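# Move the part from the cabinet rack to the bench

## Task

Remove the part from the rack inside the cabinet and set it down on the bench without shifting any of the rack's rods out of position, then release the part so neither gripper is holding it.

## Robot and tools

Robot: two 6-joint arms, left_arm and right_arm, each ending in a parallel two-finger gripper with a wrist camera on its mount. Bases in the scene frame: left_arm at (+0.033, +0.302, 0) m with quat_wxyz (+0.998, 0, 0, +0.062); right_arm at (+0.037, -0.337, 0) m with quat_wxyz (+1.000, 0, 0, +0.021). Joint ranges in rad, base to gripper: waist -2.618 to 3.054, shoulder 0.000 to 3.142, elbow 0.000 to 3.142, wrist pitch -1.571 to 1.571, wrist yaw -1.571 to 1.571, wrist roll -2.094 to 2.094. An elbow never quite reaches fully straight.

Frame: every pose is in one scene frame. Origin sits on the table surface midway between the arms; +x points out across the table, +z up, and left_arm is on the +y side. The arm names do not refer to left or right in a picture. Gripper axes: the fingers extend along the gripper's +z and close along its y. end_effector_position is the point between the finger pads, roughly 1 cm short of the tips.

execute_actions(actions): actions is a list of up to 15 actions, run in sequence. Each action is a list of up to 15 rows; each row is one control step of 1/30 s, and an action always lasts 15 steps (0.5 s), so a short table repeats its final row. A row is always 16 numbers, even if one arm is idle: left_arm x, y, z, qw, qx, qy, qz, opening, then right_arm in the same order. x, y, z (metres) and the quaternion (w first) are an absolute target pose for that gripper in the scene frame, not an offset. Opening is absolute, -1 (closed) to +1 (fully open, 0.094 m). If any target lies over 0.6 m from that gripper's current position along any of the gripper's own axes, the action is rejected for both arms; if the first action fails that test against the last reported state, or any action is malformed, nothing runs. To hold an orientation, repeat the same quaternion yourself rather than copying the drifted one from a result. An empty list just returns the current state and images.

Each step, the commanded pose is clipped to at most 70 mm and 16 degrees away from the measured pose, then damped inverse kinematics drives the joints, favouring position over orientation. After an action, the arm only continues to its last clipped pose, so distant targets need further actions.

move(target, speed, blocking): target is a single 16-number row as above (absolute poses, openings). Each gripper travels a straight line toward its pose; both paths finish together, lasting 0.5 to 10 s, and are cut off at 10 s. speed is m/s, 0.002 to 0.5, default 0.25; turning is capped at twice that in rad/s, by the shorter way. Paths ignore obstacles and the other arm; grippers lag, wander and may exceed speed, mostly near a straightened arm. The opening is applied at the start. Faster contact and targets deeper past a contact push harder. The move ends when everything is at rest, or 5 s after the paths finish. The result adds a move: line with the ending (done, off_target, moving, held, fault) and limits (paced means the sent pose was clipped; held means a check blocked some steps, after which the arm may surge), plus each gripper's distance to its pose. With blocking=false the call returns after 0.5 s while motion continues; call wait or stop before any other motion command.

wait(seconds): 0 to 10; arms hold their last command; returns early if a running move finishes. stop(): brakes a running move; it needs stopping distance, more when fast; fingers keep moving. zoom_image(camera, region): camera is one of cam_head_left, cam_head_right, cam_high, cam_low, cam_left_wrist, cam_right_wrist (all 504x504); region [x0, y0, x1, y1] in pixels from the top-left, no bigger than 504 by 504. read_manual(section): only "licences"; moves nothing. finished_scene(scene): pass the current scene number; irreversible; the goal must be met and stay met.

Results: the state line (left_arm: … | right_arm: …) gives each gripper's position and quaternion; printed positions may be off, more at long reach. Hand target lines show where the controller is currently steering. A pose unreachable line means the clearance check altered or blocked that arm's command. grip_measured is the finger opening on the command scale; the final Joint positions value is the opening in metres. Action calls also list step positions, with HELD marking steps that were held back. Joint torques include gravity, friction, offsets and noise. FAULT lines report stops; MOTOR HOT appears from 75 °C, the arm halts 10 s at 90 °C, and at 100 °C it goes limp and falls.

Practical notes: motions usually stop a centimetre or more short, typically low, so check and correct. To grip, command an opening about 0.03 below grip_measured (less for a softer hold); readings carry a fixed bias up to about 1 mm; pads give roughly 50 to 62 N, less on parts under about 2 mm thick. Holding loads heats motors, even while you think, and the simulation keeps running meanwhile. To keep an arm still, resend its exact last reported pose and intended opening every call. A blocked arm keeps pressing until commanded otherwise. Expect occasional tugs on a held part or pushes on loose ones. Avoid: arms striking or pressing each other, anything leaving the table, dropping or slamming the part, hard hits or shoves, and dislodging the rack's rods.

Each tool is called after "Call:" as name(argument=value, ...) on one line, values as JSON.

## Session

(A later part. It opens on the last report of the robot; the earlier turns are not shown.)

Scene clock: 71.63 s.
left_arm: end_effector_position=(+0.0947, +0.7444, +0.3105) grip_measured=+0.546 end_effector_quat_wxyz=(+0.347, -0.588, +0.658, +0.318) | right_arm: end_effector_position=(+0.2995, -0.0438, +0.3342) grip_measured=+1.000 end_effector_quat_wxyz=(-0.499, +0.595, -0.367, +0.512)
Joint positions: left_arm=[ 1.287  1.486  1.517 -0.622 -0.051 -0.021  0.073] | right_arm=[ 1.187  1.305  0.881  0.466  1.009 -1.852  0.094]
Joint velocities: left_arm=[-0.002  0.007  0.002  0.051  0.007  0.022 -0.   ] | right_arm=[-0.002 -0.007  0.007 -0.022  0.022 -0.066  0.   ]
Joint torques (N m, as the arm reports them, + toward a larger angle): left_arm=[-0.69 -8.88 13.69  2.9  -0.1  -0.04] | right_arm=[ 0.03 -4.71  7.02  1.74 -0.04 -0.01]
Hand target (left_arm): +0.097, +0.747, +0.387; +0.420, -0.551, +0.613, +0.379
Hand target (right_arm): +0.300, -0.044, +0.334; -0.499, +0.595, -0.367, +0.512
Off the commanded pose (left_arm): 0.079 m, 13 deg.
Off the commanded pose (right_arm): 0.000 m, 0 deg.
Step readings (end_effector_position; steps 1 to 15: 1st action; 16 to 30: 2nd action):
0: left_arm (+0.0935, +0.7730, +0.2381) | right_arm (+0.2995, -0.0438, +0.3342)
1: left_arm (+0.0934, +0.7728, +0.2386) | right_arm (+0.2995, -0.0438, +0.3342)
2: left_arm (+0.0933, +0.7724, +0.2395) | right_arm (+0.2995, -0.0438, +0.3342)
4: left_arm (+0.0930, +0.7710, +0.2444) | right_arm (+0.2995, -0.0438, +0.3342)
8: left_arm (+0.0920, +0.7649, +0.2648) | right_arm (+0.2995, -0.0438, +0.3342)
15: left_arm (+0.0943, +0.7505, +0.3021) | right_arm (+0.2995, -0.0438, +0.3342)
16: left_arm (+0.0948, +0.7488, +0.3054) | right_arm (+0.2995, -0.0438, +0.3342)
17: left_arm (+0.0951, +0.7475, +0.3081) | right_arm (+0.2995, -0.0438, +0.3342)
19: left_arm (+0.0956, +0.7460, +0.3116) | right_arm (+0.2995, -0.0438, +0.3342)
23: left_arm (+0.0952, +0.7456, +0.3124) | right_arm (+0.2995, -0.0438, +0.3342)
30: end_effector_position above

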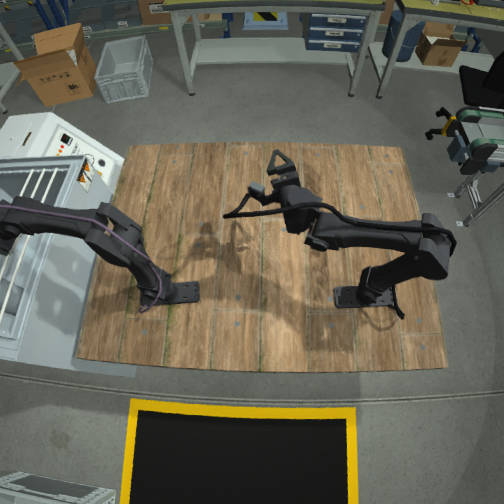

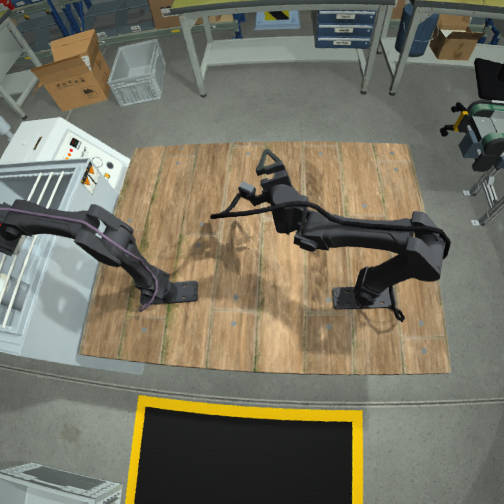

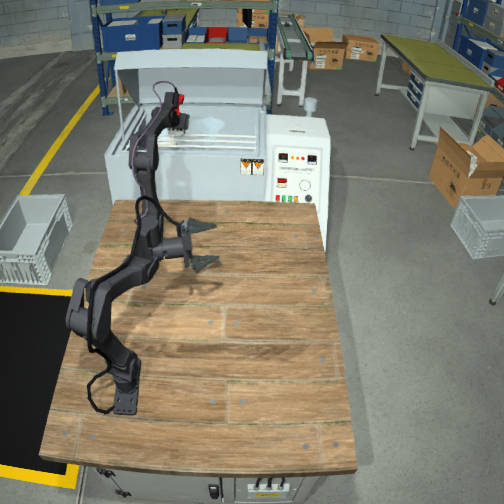

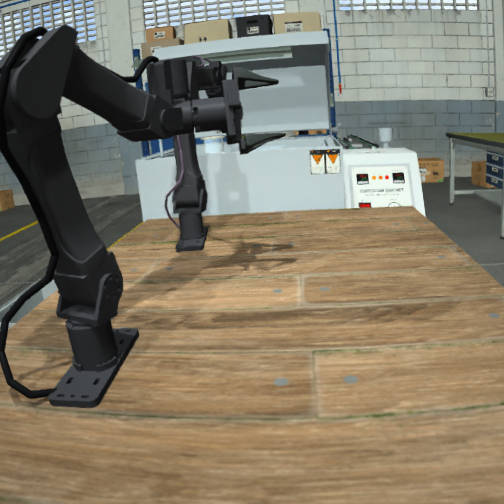

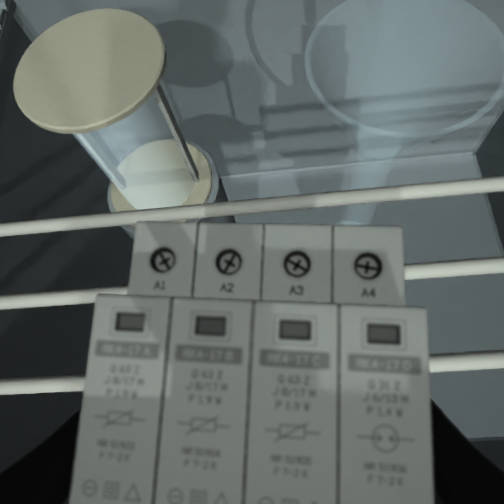

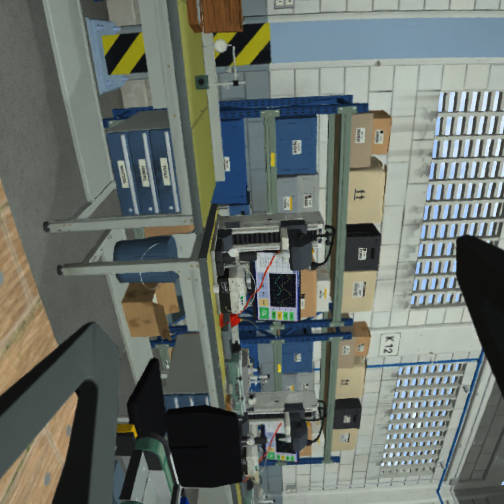

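Call:
move(target=[0.24,0.56,0.44,0.481,-0.376,0.754,0.240,0.5,0.2995,-0.0438,0.3341,-0.499,0.595,-0.367,0.512,1], speed=0.13)

Call:
move(target=[0.375,0.427,0.095,0.4625,-0.153,0.870,0.0813,0.5,0.2995,-0.0438,0.3341,-0.499,0.595,-0.367,0.512,1], speed=0.13)

Scene clock: 78.47 s.
left_arm: end_effector_position=(+0.2336, +0.5552, +0.3785) grip_measured=+0.545 end_effector_quat_wxyz=(+0.397, -0.395, +0.803, +0.203) | right_arm: end_effector_position=(+0.2995, -0.0438, +0.3342) grip_measured=+1.000 end_effector_quat_wxyz=(-0.499, +0.595, -0.367, +0.512)
Joint positions: left_arm=[ 0.752  1.225  1.678 -1.099 -0.042 -0.016  0.073] | right_arm=[ 1.187  1.305  0.881  0.466  1.009 -1.852  0.094]
Joint velocities: left_arm=[-0.017 -0.002 -0.012 -0.066 -0.037  0.051 -0.   ] | right_arm=[-0.002 -0.017 -0.017 -0.051 -0.007  0.037  0.   ]
Joint torques (N m, as the arm reports them, + toward a larger angle): left_arm=[-0.61 -5.36 11.76  2.85 -0.09 -0.07] | right_arm=[ 0.02 -4.71  7.02  1.74 -0.04 -0.01]
Hand target (left_arm): +0.233, +0.553, +0.439; +0.480, -0.376, +0.755, +0.240
Hand target (right_arm): +0.300, -0.044, +0.334; -0.499, +0.595, -0.367, +0.512
Off the commanded pose (left_arm): 0.062 m, 12 deg.
Off the commanded pose (right_arm): 0.000 m, 0 deg.
move: off_target (left_arm)

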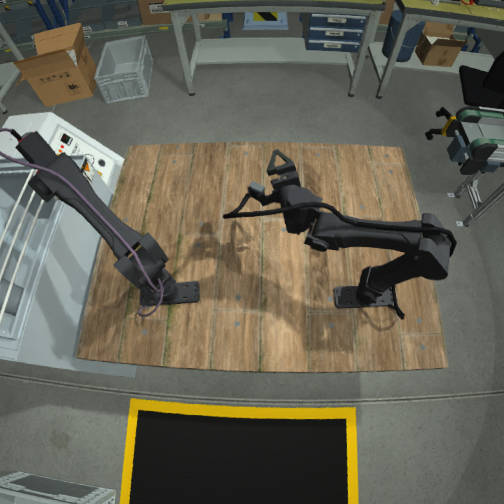

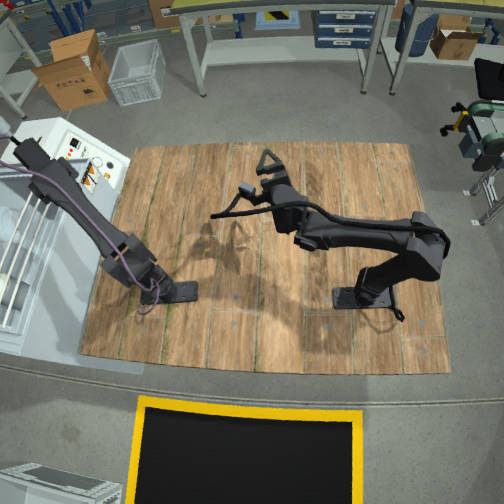

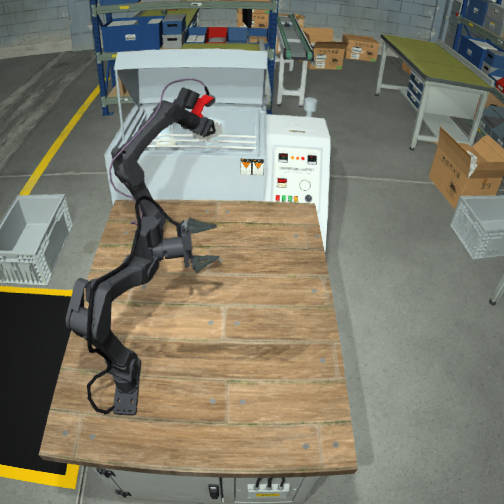

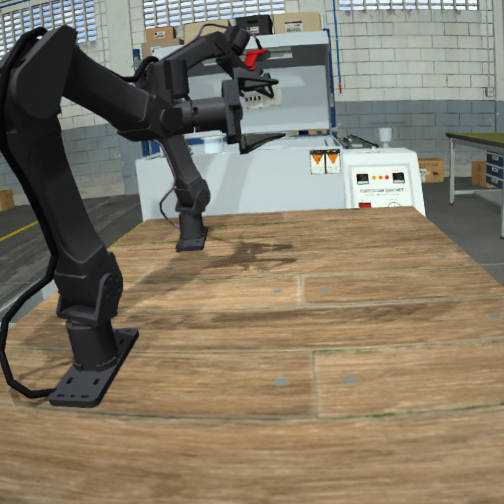

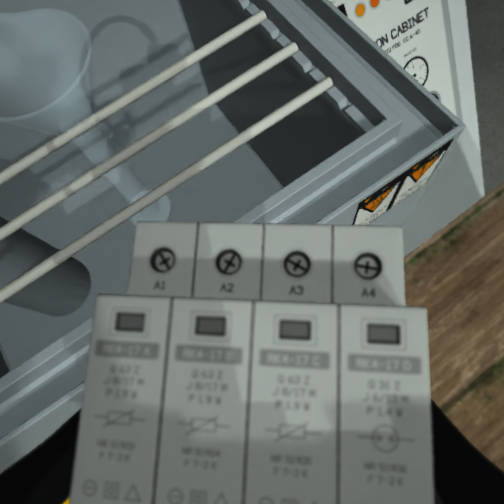

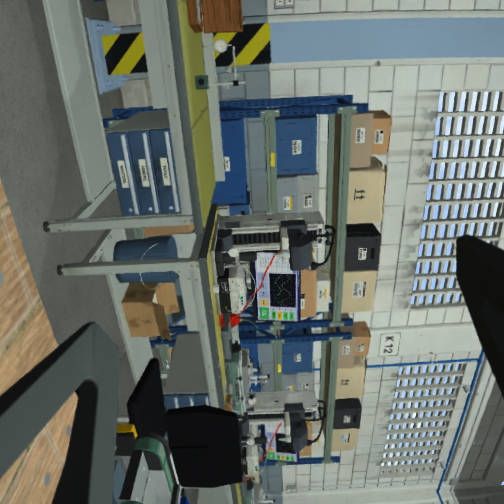

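Scene clock: 81.90 s.
left_arm: end_effector_position=(+0.3405, +0.4169, +0.0635) grip_measured=+0.543 end_effector_quat_wxyz=(+0.390, -0.165, +0.903, +0.072) | right_arm: end_effector_position=(+0.2995, -0.0438, +0.3342) grip_measured=+1.000 end_effector_quat_wxyz=(-0.499, +0.595, -0.367, +0.512)
Joint positions: left_arm=[ 0.227  1.237  0.437  0.045 -0.01  -0.006  0.073] | right_arm=[ 1.187  1.305  0.881  0.466  1.009 -1.852  0.094]
Joint velocities: left_arm=[ 0.012  0.002 -0.012  0.066 -0.022 -0.066 -0.   ] | right_arm=[ 0.007  0.012 -0.017 -0.007 -0.066  0.007  0.   ]
Joint torques (N m, as the arm reports them, + toward a larger angle): left_arm=[-0.49 -3.73  8.14  2.95  0.08  0.03] | right_arm=[ 0.02 -4.71  7.02  1.74 -0.04 -0.01]
Hand target (left_arm): +0.365, +0.422, +0.097; +0.458, -0.153, +0.872, +0.082
Hand target (right_arm): +0.300, -0.044, +0.334; -0.499, +0.595, -0.367, +0.512
Off the commanded pose (left_arm): 0.048 m, 9 deg.
Off the commanded pose (right_arm): 0.000 m, 0 deg.
move: off_target (left_arm)

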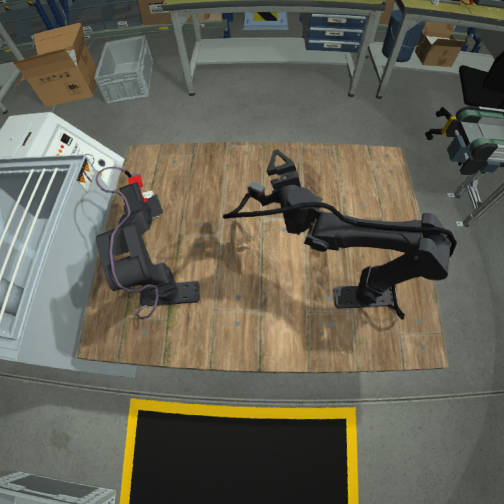

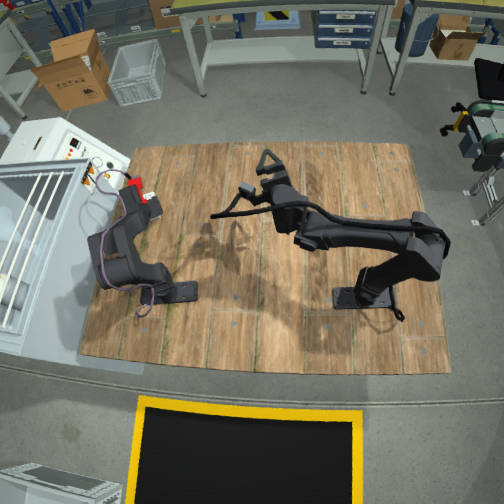

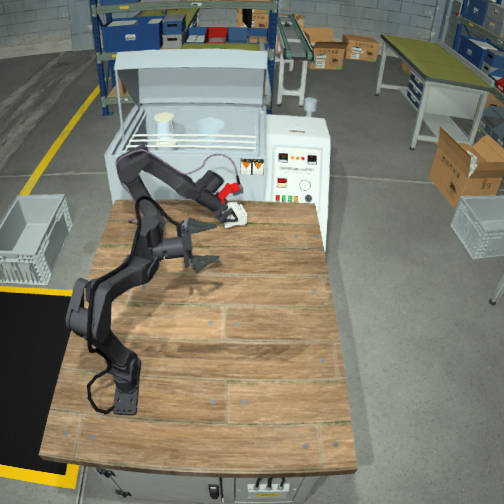

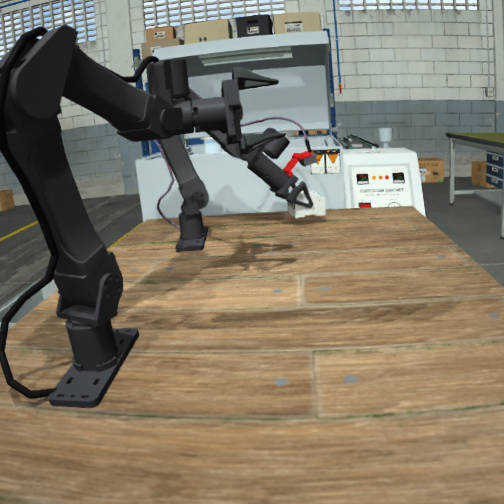

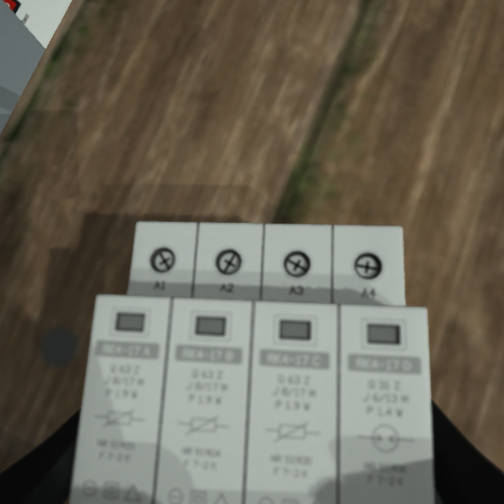

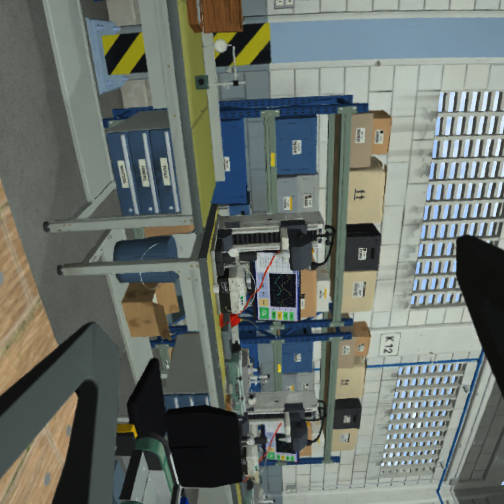

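Call:
execute_actions(actions=[[[0.375,0.427,0.0935,0.4625,-0.153,0.870,0.0813,0.5,0.2995,-0.0438,0.3341,-0.499,0.595,-0.367,0.512,1],[0.375,0.427,0.092,0.4625,-0.153,0.870,0.0813,0.5,0.2995,-0.0438,0.3341,-0.499,0.595,-0.367,0.512,1],[0.375,0.427,0.0905,0.4625,-0.153,0.870,0.0813,0.5,0.2995,-0.0438,0.3341,-0.499,0.595,-0.367,0.512,1],[0.375,0.427,0.089,0.4625,-0.153,0.870,0.0813,0.5,0.2995,-0.0438,0.3341,-0.499,0.595,-0.367,0.512,1],[0.375,0.427,0.0875,0.4625,-0.153,0.870,0.0813,0.5,0.2995,-0.0438,0.3341,-0.499,0.595,-0.367,0.512,1],[0.375,0.427,0.086,0.4625,-0.153,0.870,0.0813,0.5,0.2995,-0.0438,0.3341,-0.499,0.595,-0.367,0.512,1],[0.375,0.427,0.0845,0.4625,-0.153,0.870,0.0813,0.5,0.2995,-0.0438,0.3341,-0.499,0.595,-0.367,0.512,1],[0.375,0.427,0.083,0.4625,-0.153,0.870,0.0813,0.5,0.2995,-0.0438,0.3341,-0.499,0.595,-0.367,0.512,1],[0.375,0.427,0.0815,0.4625,-0.153,0.870,0.0813,0.5,0.2995,-0.0438,0.3341,-0.499,0.595,-0.367,0.512,1],[0.375,0.427,0.080,0.4625,-0.153,0.870,0.0813,0.5,0.2995,-0.0438,0.3341,-0.499,0.595,-0.367,0.512,1],[0.375,0.427,0.0785,0.4625,-0.153,0.870,0.0813,0.5,0.2995,-0.0438,0.3341,-0.499,0.595,-0.367,0.512,1],[0.375,0.427,0.077,0.4625,-0.153,0.870,0.0813,0.5,0.2995,-0.0438,0.3341,-0.499,0.595,-0.367,0.512,1],[0.375,0.427,0.076,0.4625,-0.153,0.870,0.0813,0.5,0.2995,-0.0438,0.3341,-0.499,0.595,-0.367,0.512,1],[0.375,0.427,0.075,0.4625,-0.153,0.870,0.0813,0.5,0.2995,-0.0438,0.3341,-0.499,0.595,-0.367,0.512,1],[0.375,0.427,0.074,0.4625,-0.153,0.870,0.0813,0.5,0.2995,-0.0438,0.3341,-0.499,0.595,-0.367,0.512,1]],[[0.375,0.427,0.073,0.4625,-0.153,0.870,0.0813,0.5,0.2995,-0.0438,0.3341,-0.499,0.595,-0.367,0.512,1],[0.375,0.427,0.072,0.4625,-0.153,0.870,0.0813,0.5,0.2995,-0.0438,0.3341,-0.499,0.595,-0.367,0.512,1],[0.375,0.427,0.071,0.4625,-0.153,0.870,0.0813,0.5,0.2995,-0.0438,0.3341,-0.499,0.595,-0.367,0.512,1],[0.375,0.427,0.070,0.4625,-0.153,0.870,0.0813,0.5,0.2995,-0.0438,0.3341,-0.499,0.595,-0.367,0.512,1],[0.375,0.427,0.069,0.4625,-0.153,0.870,0.0813,0.5,0.2995,-0.0438,0.3341,-0.499,0.595,-0.367,0.512,1],[0.375,0.427,0.068,0.4625,-0.153,0.870,0.0813,0.5,0.2995,-0.0438,0.3341,-0.499,0.595,-0.367,0.512,1],[0.375,0.427,0.067,0.4625,-0.153,0.870,0.0813,0.5,0.2995,-0.0438,0.3341,-0.499,0.595,-0.367,0.512,1],[0.375,0.427,0.066,0.4625,-0.153,0.870,0.0813,0.5,0.2995,-0.0438,0.3341,-0.499,0.595,-0.367,0.512,1],[0.375,0.427,0.065,0.4625,-0.153,0.870,0.0813,0.5,0.2995,-0.0438,0.3341,-0.499,0.595,-0.367,0.512,1],[0.375,0.427,0.064,0.4625,-0.153,0.870,0.0813,0.5,0.2995,-0.0438,0.3341,-0.499,0.595,-0.367,0.512,1],[0.375,0.427,0.063,0.4625,-0.153,0.870,0.0813,0.5,0.2995,-0.0438,0.3341,-0.499,0.595,-0.367,0.512,1],[0.375,0.427,0.062,0.4625,-0.153,0.870,0.0813,0.5,0.2995,-0.0438,0.3341,-0.499,0.595,-0.367,0.512,1],[0.375,0.427,0.061,0.4625,-0.153,0.870,0.0813,0.5,0.2995,-0.0438,0.3341,-0.499,0.595,-0.367,0.512,1],[0.375,0.427,0.060,0.4625,-0.153,0.870,0.0813,0.5,0.2995,-0.0438,0.3341,-0.499,0.595,-0.367,0.512,1]]])

Scene clock: 98.17 s.
left_arm: end_effector_position=(+0.3504, +0.4201, +0.0361) grip_measured=+0.543 end_effector_quat_wxyz=(+0.397, -0.163, +0.900, +0.073) | right_arm: end_effector_position=(+0.2995, -0.0438, +0.3342) grip_measured=+1.000 end_effector_quat_wxyz=(-0.499, +0.595, -0.367, +0.512)
Joint positions: left_arm=[ 0.227  1.392  0.386  0.266 -0.007 -0.004  0.073] | right_arm=[ 1.187  1.305  0.881  0.466  1.009 -1.852  0.094]
Joint velocities: left_arm=[ 0.022  0.105 -0.027  0.242  0.022 -0.037  0.   ] | right_arm=[ 0.007 -0.017  0.007 -0.081  0.007 -0.037  0.   ]
Joint torques (N m, as the arm reports them, + toward a larger angle): left_arm=[-0.35 -3.97  6.43  2.7   0.04  0.01] | right_arm=[ 0.01 -4.71  7.01  1.75 -0.04 -0.01]
Hand target (left_arm): +0.371, +0.425, +0.063; +0.458, -0.153, +0.872, +0.081
Hand target (right_arm): +0.300, -0.044, +0.334; -0.499, +0.595, -0.367, +0.512
Off the commanded pose (left_arm): 0.035 m, 8 deg.
Off the commanded pose (right_arm): 0.000 m, 0 deg.
Step readings (end_effector_position; steps 1 to 15: 1st action; 16 to 30: 2nd action):
0: left_arm (+0.3413, +0.4172, +0.0644) | right_arm (+0.2995, -0.0438, +0.3342)
1: left_arm (+0.3415, +0.4173, +0.0640) | right_arm (+0.2995, -0.0438, +0.3342)
2: left_arm (+0.3422, +0.4175, +0.0631) | right_arm (+0.2995, -0.0438, +0.3342)
4: left_arm (+0.3432, +0.4178, +0.0600) | right_arm (+0.2995, -0.0438, +0.3342)
8: left_arm (+0.3445, +0.4182, +0.0543) | right_arm (+0.2995, -0.0438, +0.3342)
15: left_arm (+0.3458, +0.4186, +0.0461) | right_arm (+0.2995, -0.0438, +0.3342)
16: left_arm (+0.3453, +0.4184, +0.0443) | right_arm (+0.2995, -0.0438, +0.3342)
17: left_arm (+0.3450, +0.4182, +0.0426) | right_arm (+0.2995, -0.0438, +0.3342)
19: left_arm (+0.3441, +0.4179, +0.0393) | right_arm (+0.2995, -0.0438, +0.3342)
23: left_arm (+0.3453, +0.4184, +0.0377) | right_arm (+0.2995, -0.0438, +0.3342)
30: end_effector_position above

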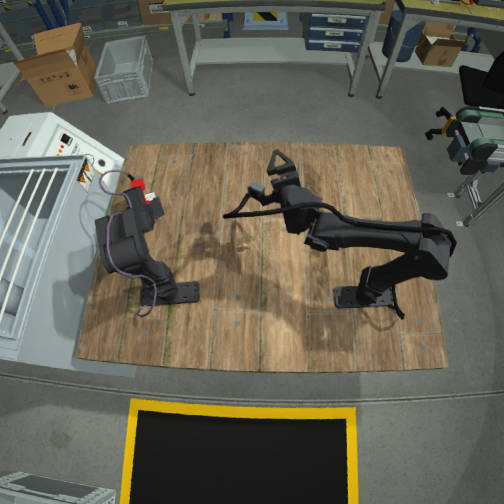

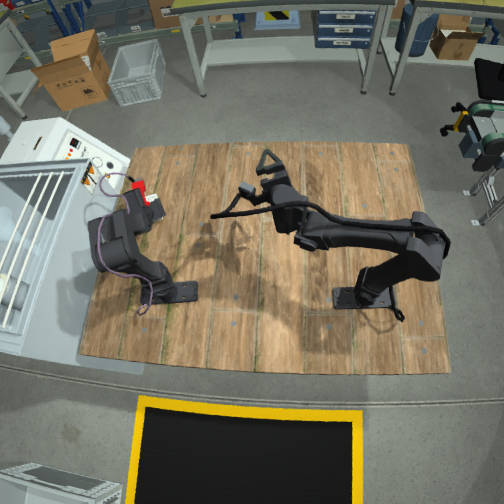

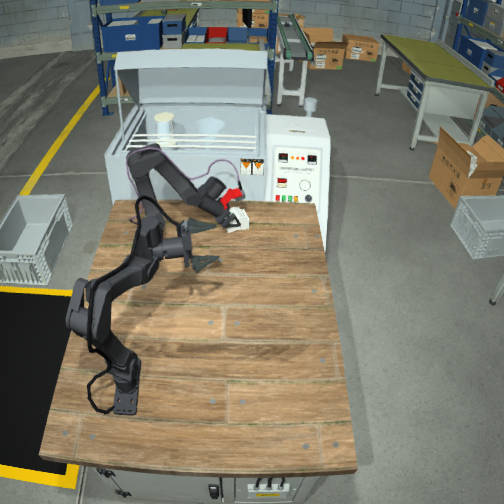

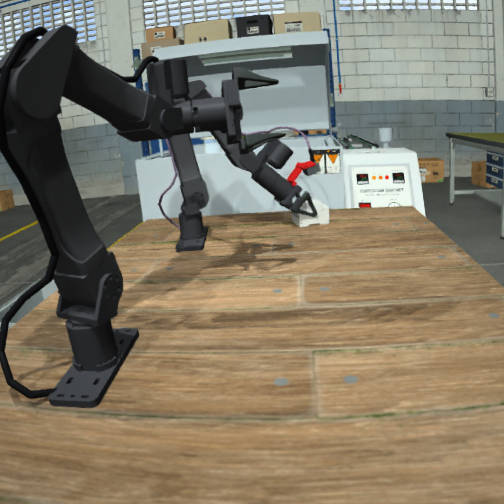

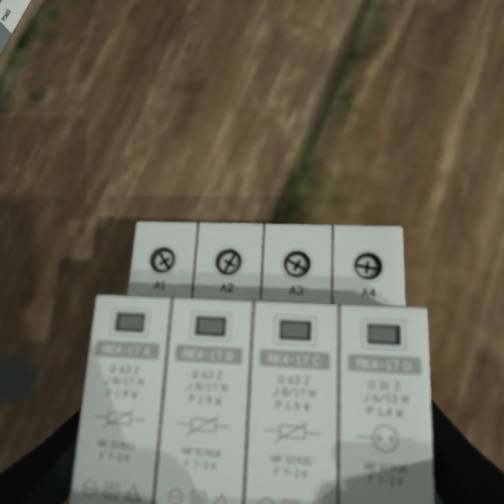

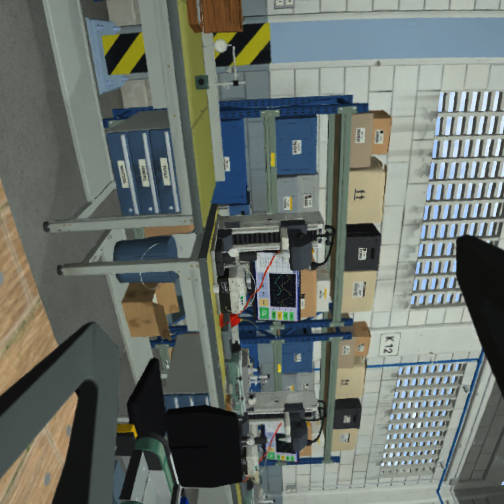

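Call:
execute_actions(actions=[[[0.363,0.423,0.052,0.43,-0.156,0.886,0.077,0.5,0.2995,-0.0438,0.3341,-0.499,0.595,-0.367,0.512,1],[0.363,0.423,0.052,0.43,-0.156,0.886,0.077,0.5,0.2995,-0.0438,0.3341,-0.499,0.595,-0.367,0.512,1],[0.363,0.423,0.052,0.43,-0.156,0.886,0.077,0.58,0.2995,-0.0438,0.3341,-0.499,0.595,-0.367,0.512,1],[0.363,0.423,0.052,0.43,-0.156,0.886,0.077,0.7,0.2995,-0.0438,0.3341,-0.499,0.595,-0.367,0.512,1],[0.363,0.423,0.052,0.43,-0.156,0.886,0.077,0.85,0.2995,-0.0438,0.3341,-0.499,0.595,-0.367,0.512,1],[0.363,0.423,0.052,0.43,-0.156,0.886,0.077,1,0.2995,-0.0438,0.3341,-0.499,0.595,-0.367,0.512,1]]])

Call:
move(target=[0.33,0.411,0.15,0.43,-0.156,0.886,0.077,1,0.2995,-0.0438,0.3341,-0.499,0.595,-0.367,0.512,1], speed=0.1)

Scene clock: 104.50 s.
left_arm: end_effector_position=(+0.3524, +0.4208, +0.0367) grip_measured=+1.000 end_effector_quat_wxyz=(+0.402, -0.161, +0.898, +0.075) | right_arm: end_effector_position=(+0.2995, -0.0438, +0.3342) grip_measured=+1.000 end_effector_quat_wxyz=(-0.499, +0.595, -0.367, +0.512)
Joint positions: left_arm=[ 0.227  1.4    0.384  0.288 -0.007 -0.     0.094] | right_arm=[ 1.187  1.305  0.881  0.466  1.009 -1.852  0.094]
Joint velocities: left_arm=[ 0.022  0.007  0.007  0.037  0.037 -0.022  0.   ] | right_arm=[-0.007  0.042 -0.002  0.066 -0.066 -0.037  0.   ]
Joint torques (N m, as the arm reports them, + toward a larger angle): left_arm=[-0.27 -4.79  7.06  2.09  0.08  0.  ] | right_arm=[ 0.02 -4.71  7.02  1.75 -0.04 -0.01]
Hand target (left_arm): +0.363, +0.423, +0.052; +0.430, -0.156, +0.886, +0.077
Hand target (right_arm): +0.300, -0.044, +0.334; -0.499, +0.595, -0.367, +0.512
Off the commanded pose (left_arm): 0.019 m, 4 deg.
Off the commanded pose (right_arm): 0.000 m, 0 deg.
Step readings (end_effector_position):
0: left_arm (+0.3524, +0.4208, +0.0367) | right_arm (+0.2995, -0.0438, +0.3342)
1: left_arm (+0.3520, +0.4207, +0.0363) | right_arm (+0.2995, -0.0438, +0.3342)
2: left_arm (+0.3520, +0.4207, +0.0362) | right_arm (+0.2995, -0.0438, +0.3342)
4: left_arm (+0.3520, +0.4207, +0.0362) | right_arm (+0.2995, -0.0438, +0.3342)
8: left_arm (+0.3524, +0.4208, +0.0367) | right_arm (+0.2995, -0.0438, +0.3342)
15: end_effector_position above

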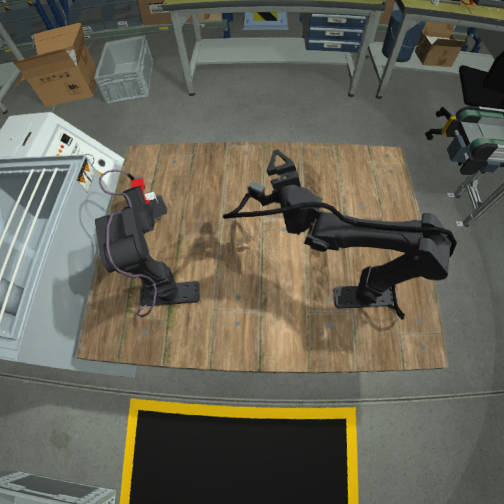

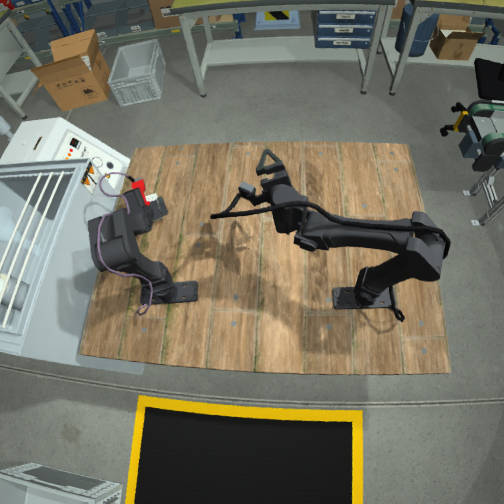

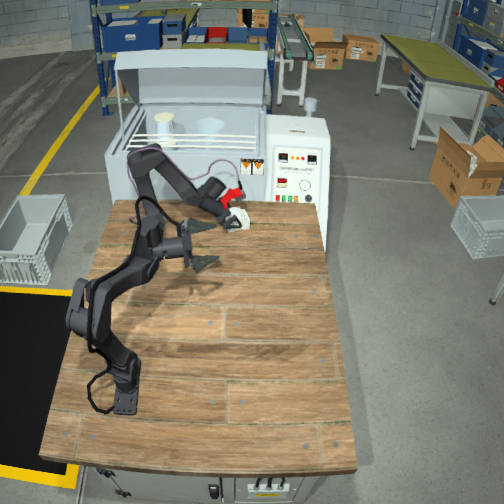

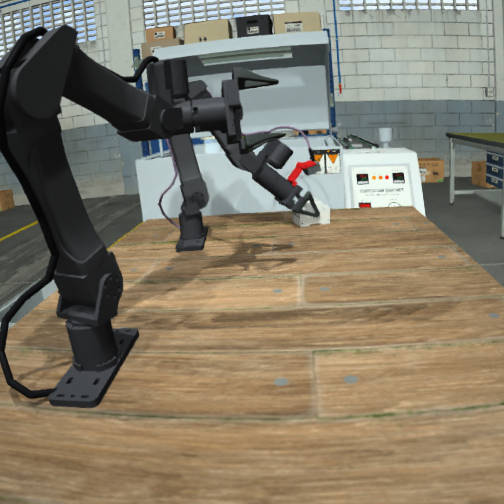

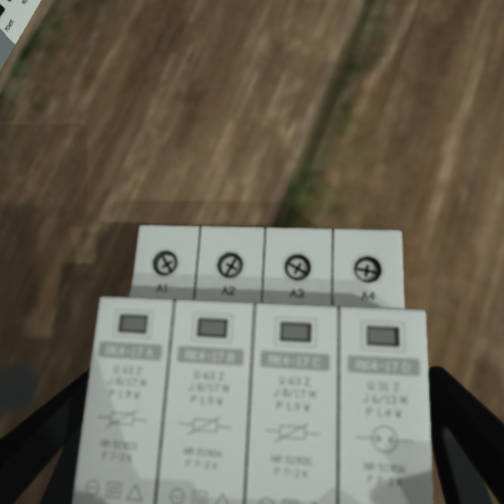

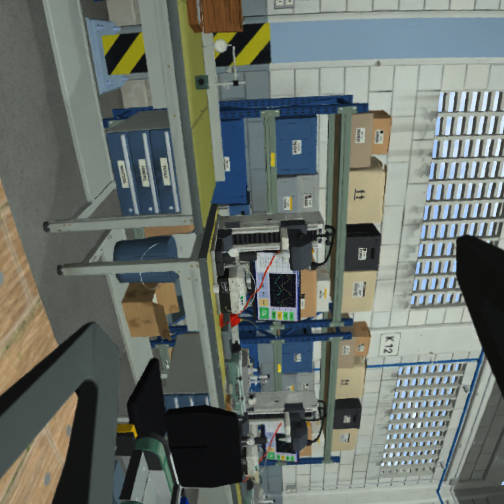

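Scene clock: 106.30 s.
left_arm: end_effector_position=(+0.3222, +0.4098, +0.1201) grip_measured=+1.000 end_effector_quat_wxyz=(+0.395, -0.161, +0.901, +0.073) | right_arm: end_effector_position=(+0.2995, -0.0438, +0.3342) grip_measured=+1.000 end_effector_quat_wxyz=(-0.499, +0.595, -0.367, +0.512)
Joint positions: left_arm=[ 0.227  1.007  0.553 -0.289 -0.007 -0.     0.094] | right_arm=[ 1.187  1.305  0.881  0.466  1.009 -1.852  0.094]
Joint velocities: left_arm=[ 0.012 -0.012 -0.022 -0.051  0.051  0.095  0.   ] | right_arm=[-0.002  0.002  0.017  0.022 -0.037  0.066  0.   ]
Joint torques (N m, as the arm reports them, + toward a larger angle): left_arm=[-0.09 -4.12 11.29  1.74  0.06  0.02] | right_arm=[ 0.02 -4.71  7.02  1.74 -0.04 -0.01]
Hand target (left_arm): +0.331, +0.412, +0.148; +0.430, -0.156, +0.886, +0.077
Hand target (right_arm): +0.300, -0.044, +0.334; -0.499, +0.595, -0.367, +0.512
Off the commanded pose (left_arm): 0.031 m, 4 deg.
Off the commanded pose (right_arm): 0.000 m, 0 deg.
move: off_target (left_arm)

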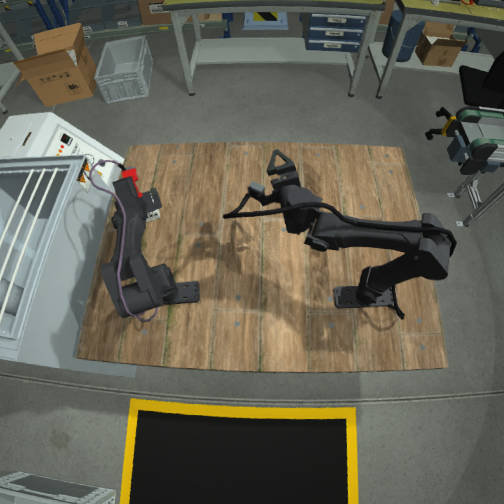

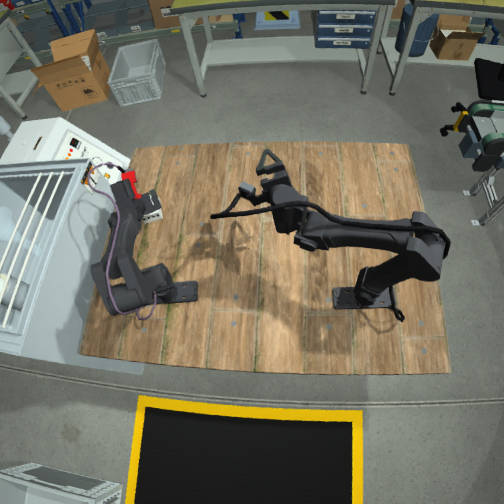

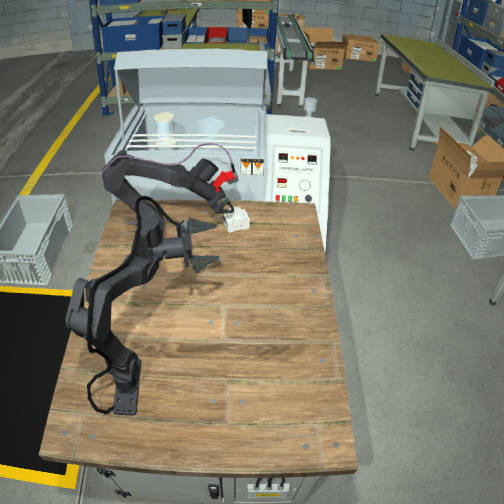

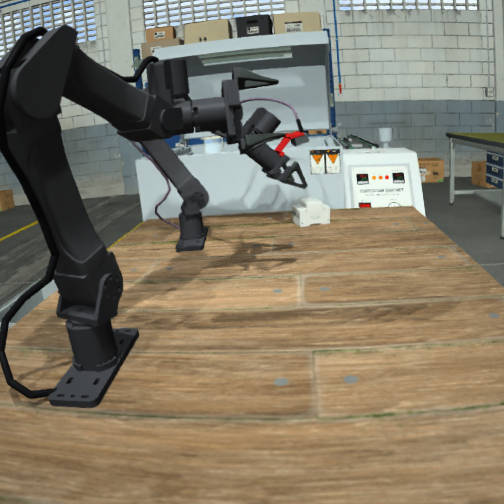

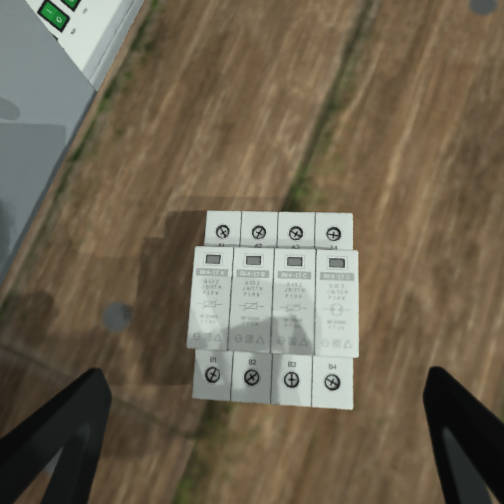

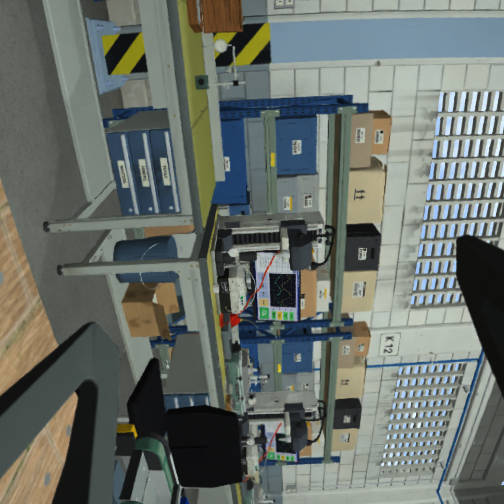

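Call:
finished_scene(scene=2)

The scene is finished: the task was done.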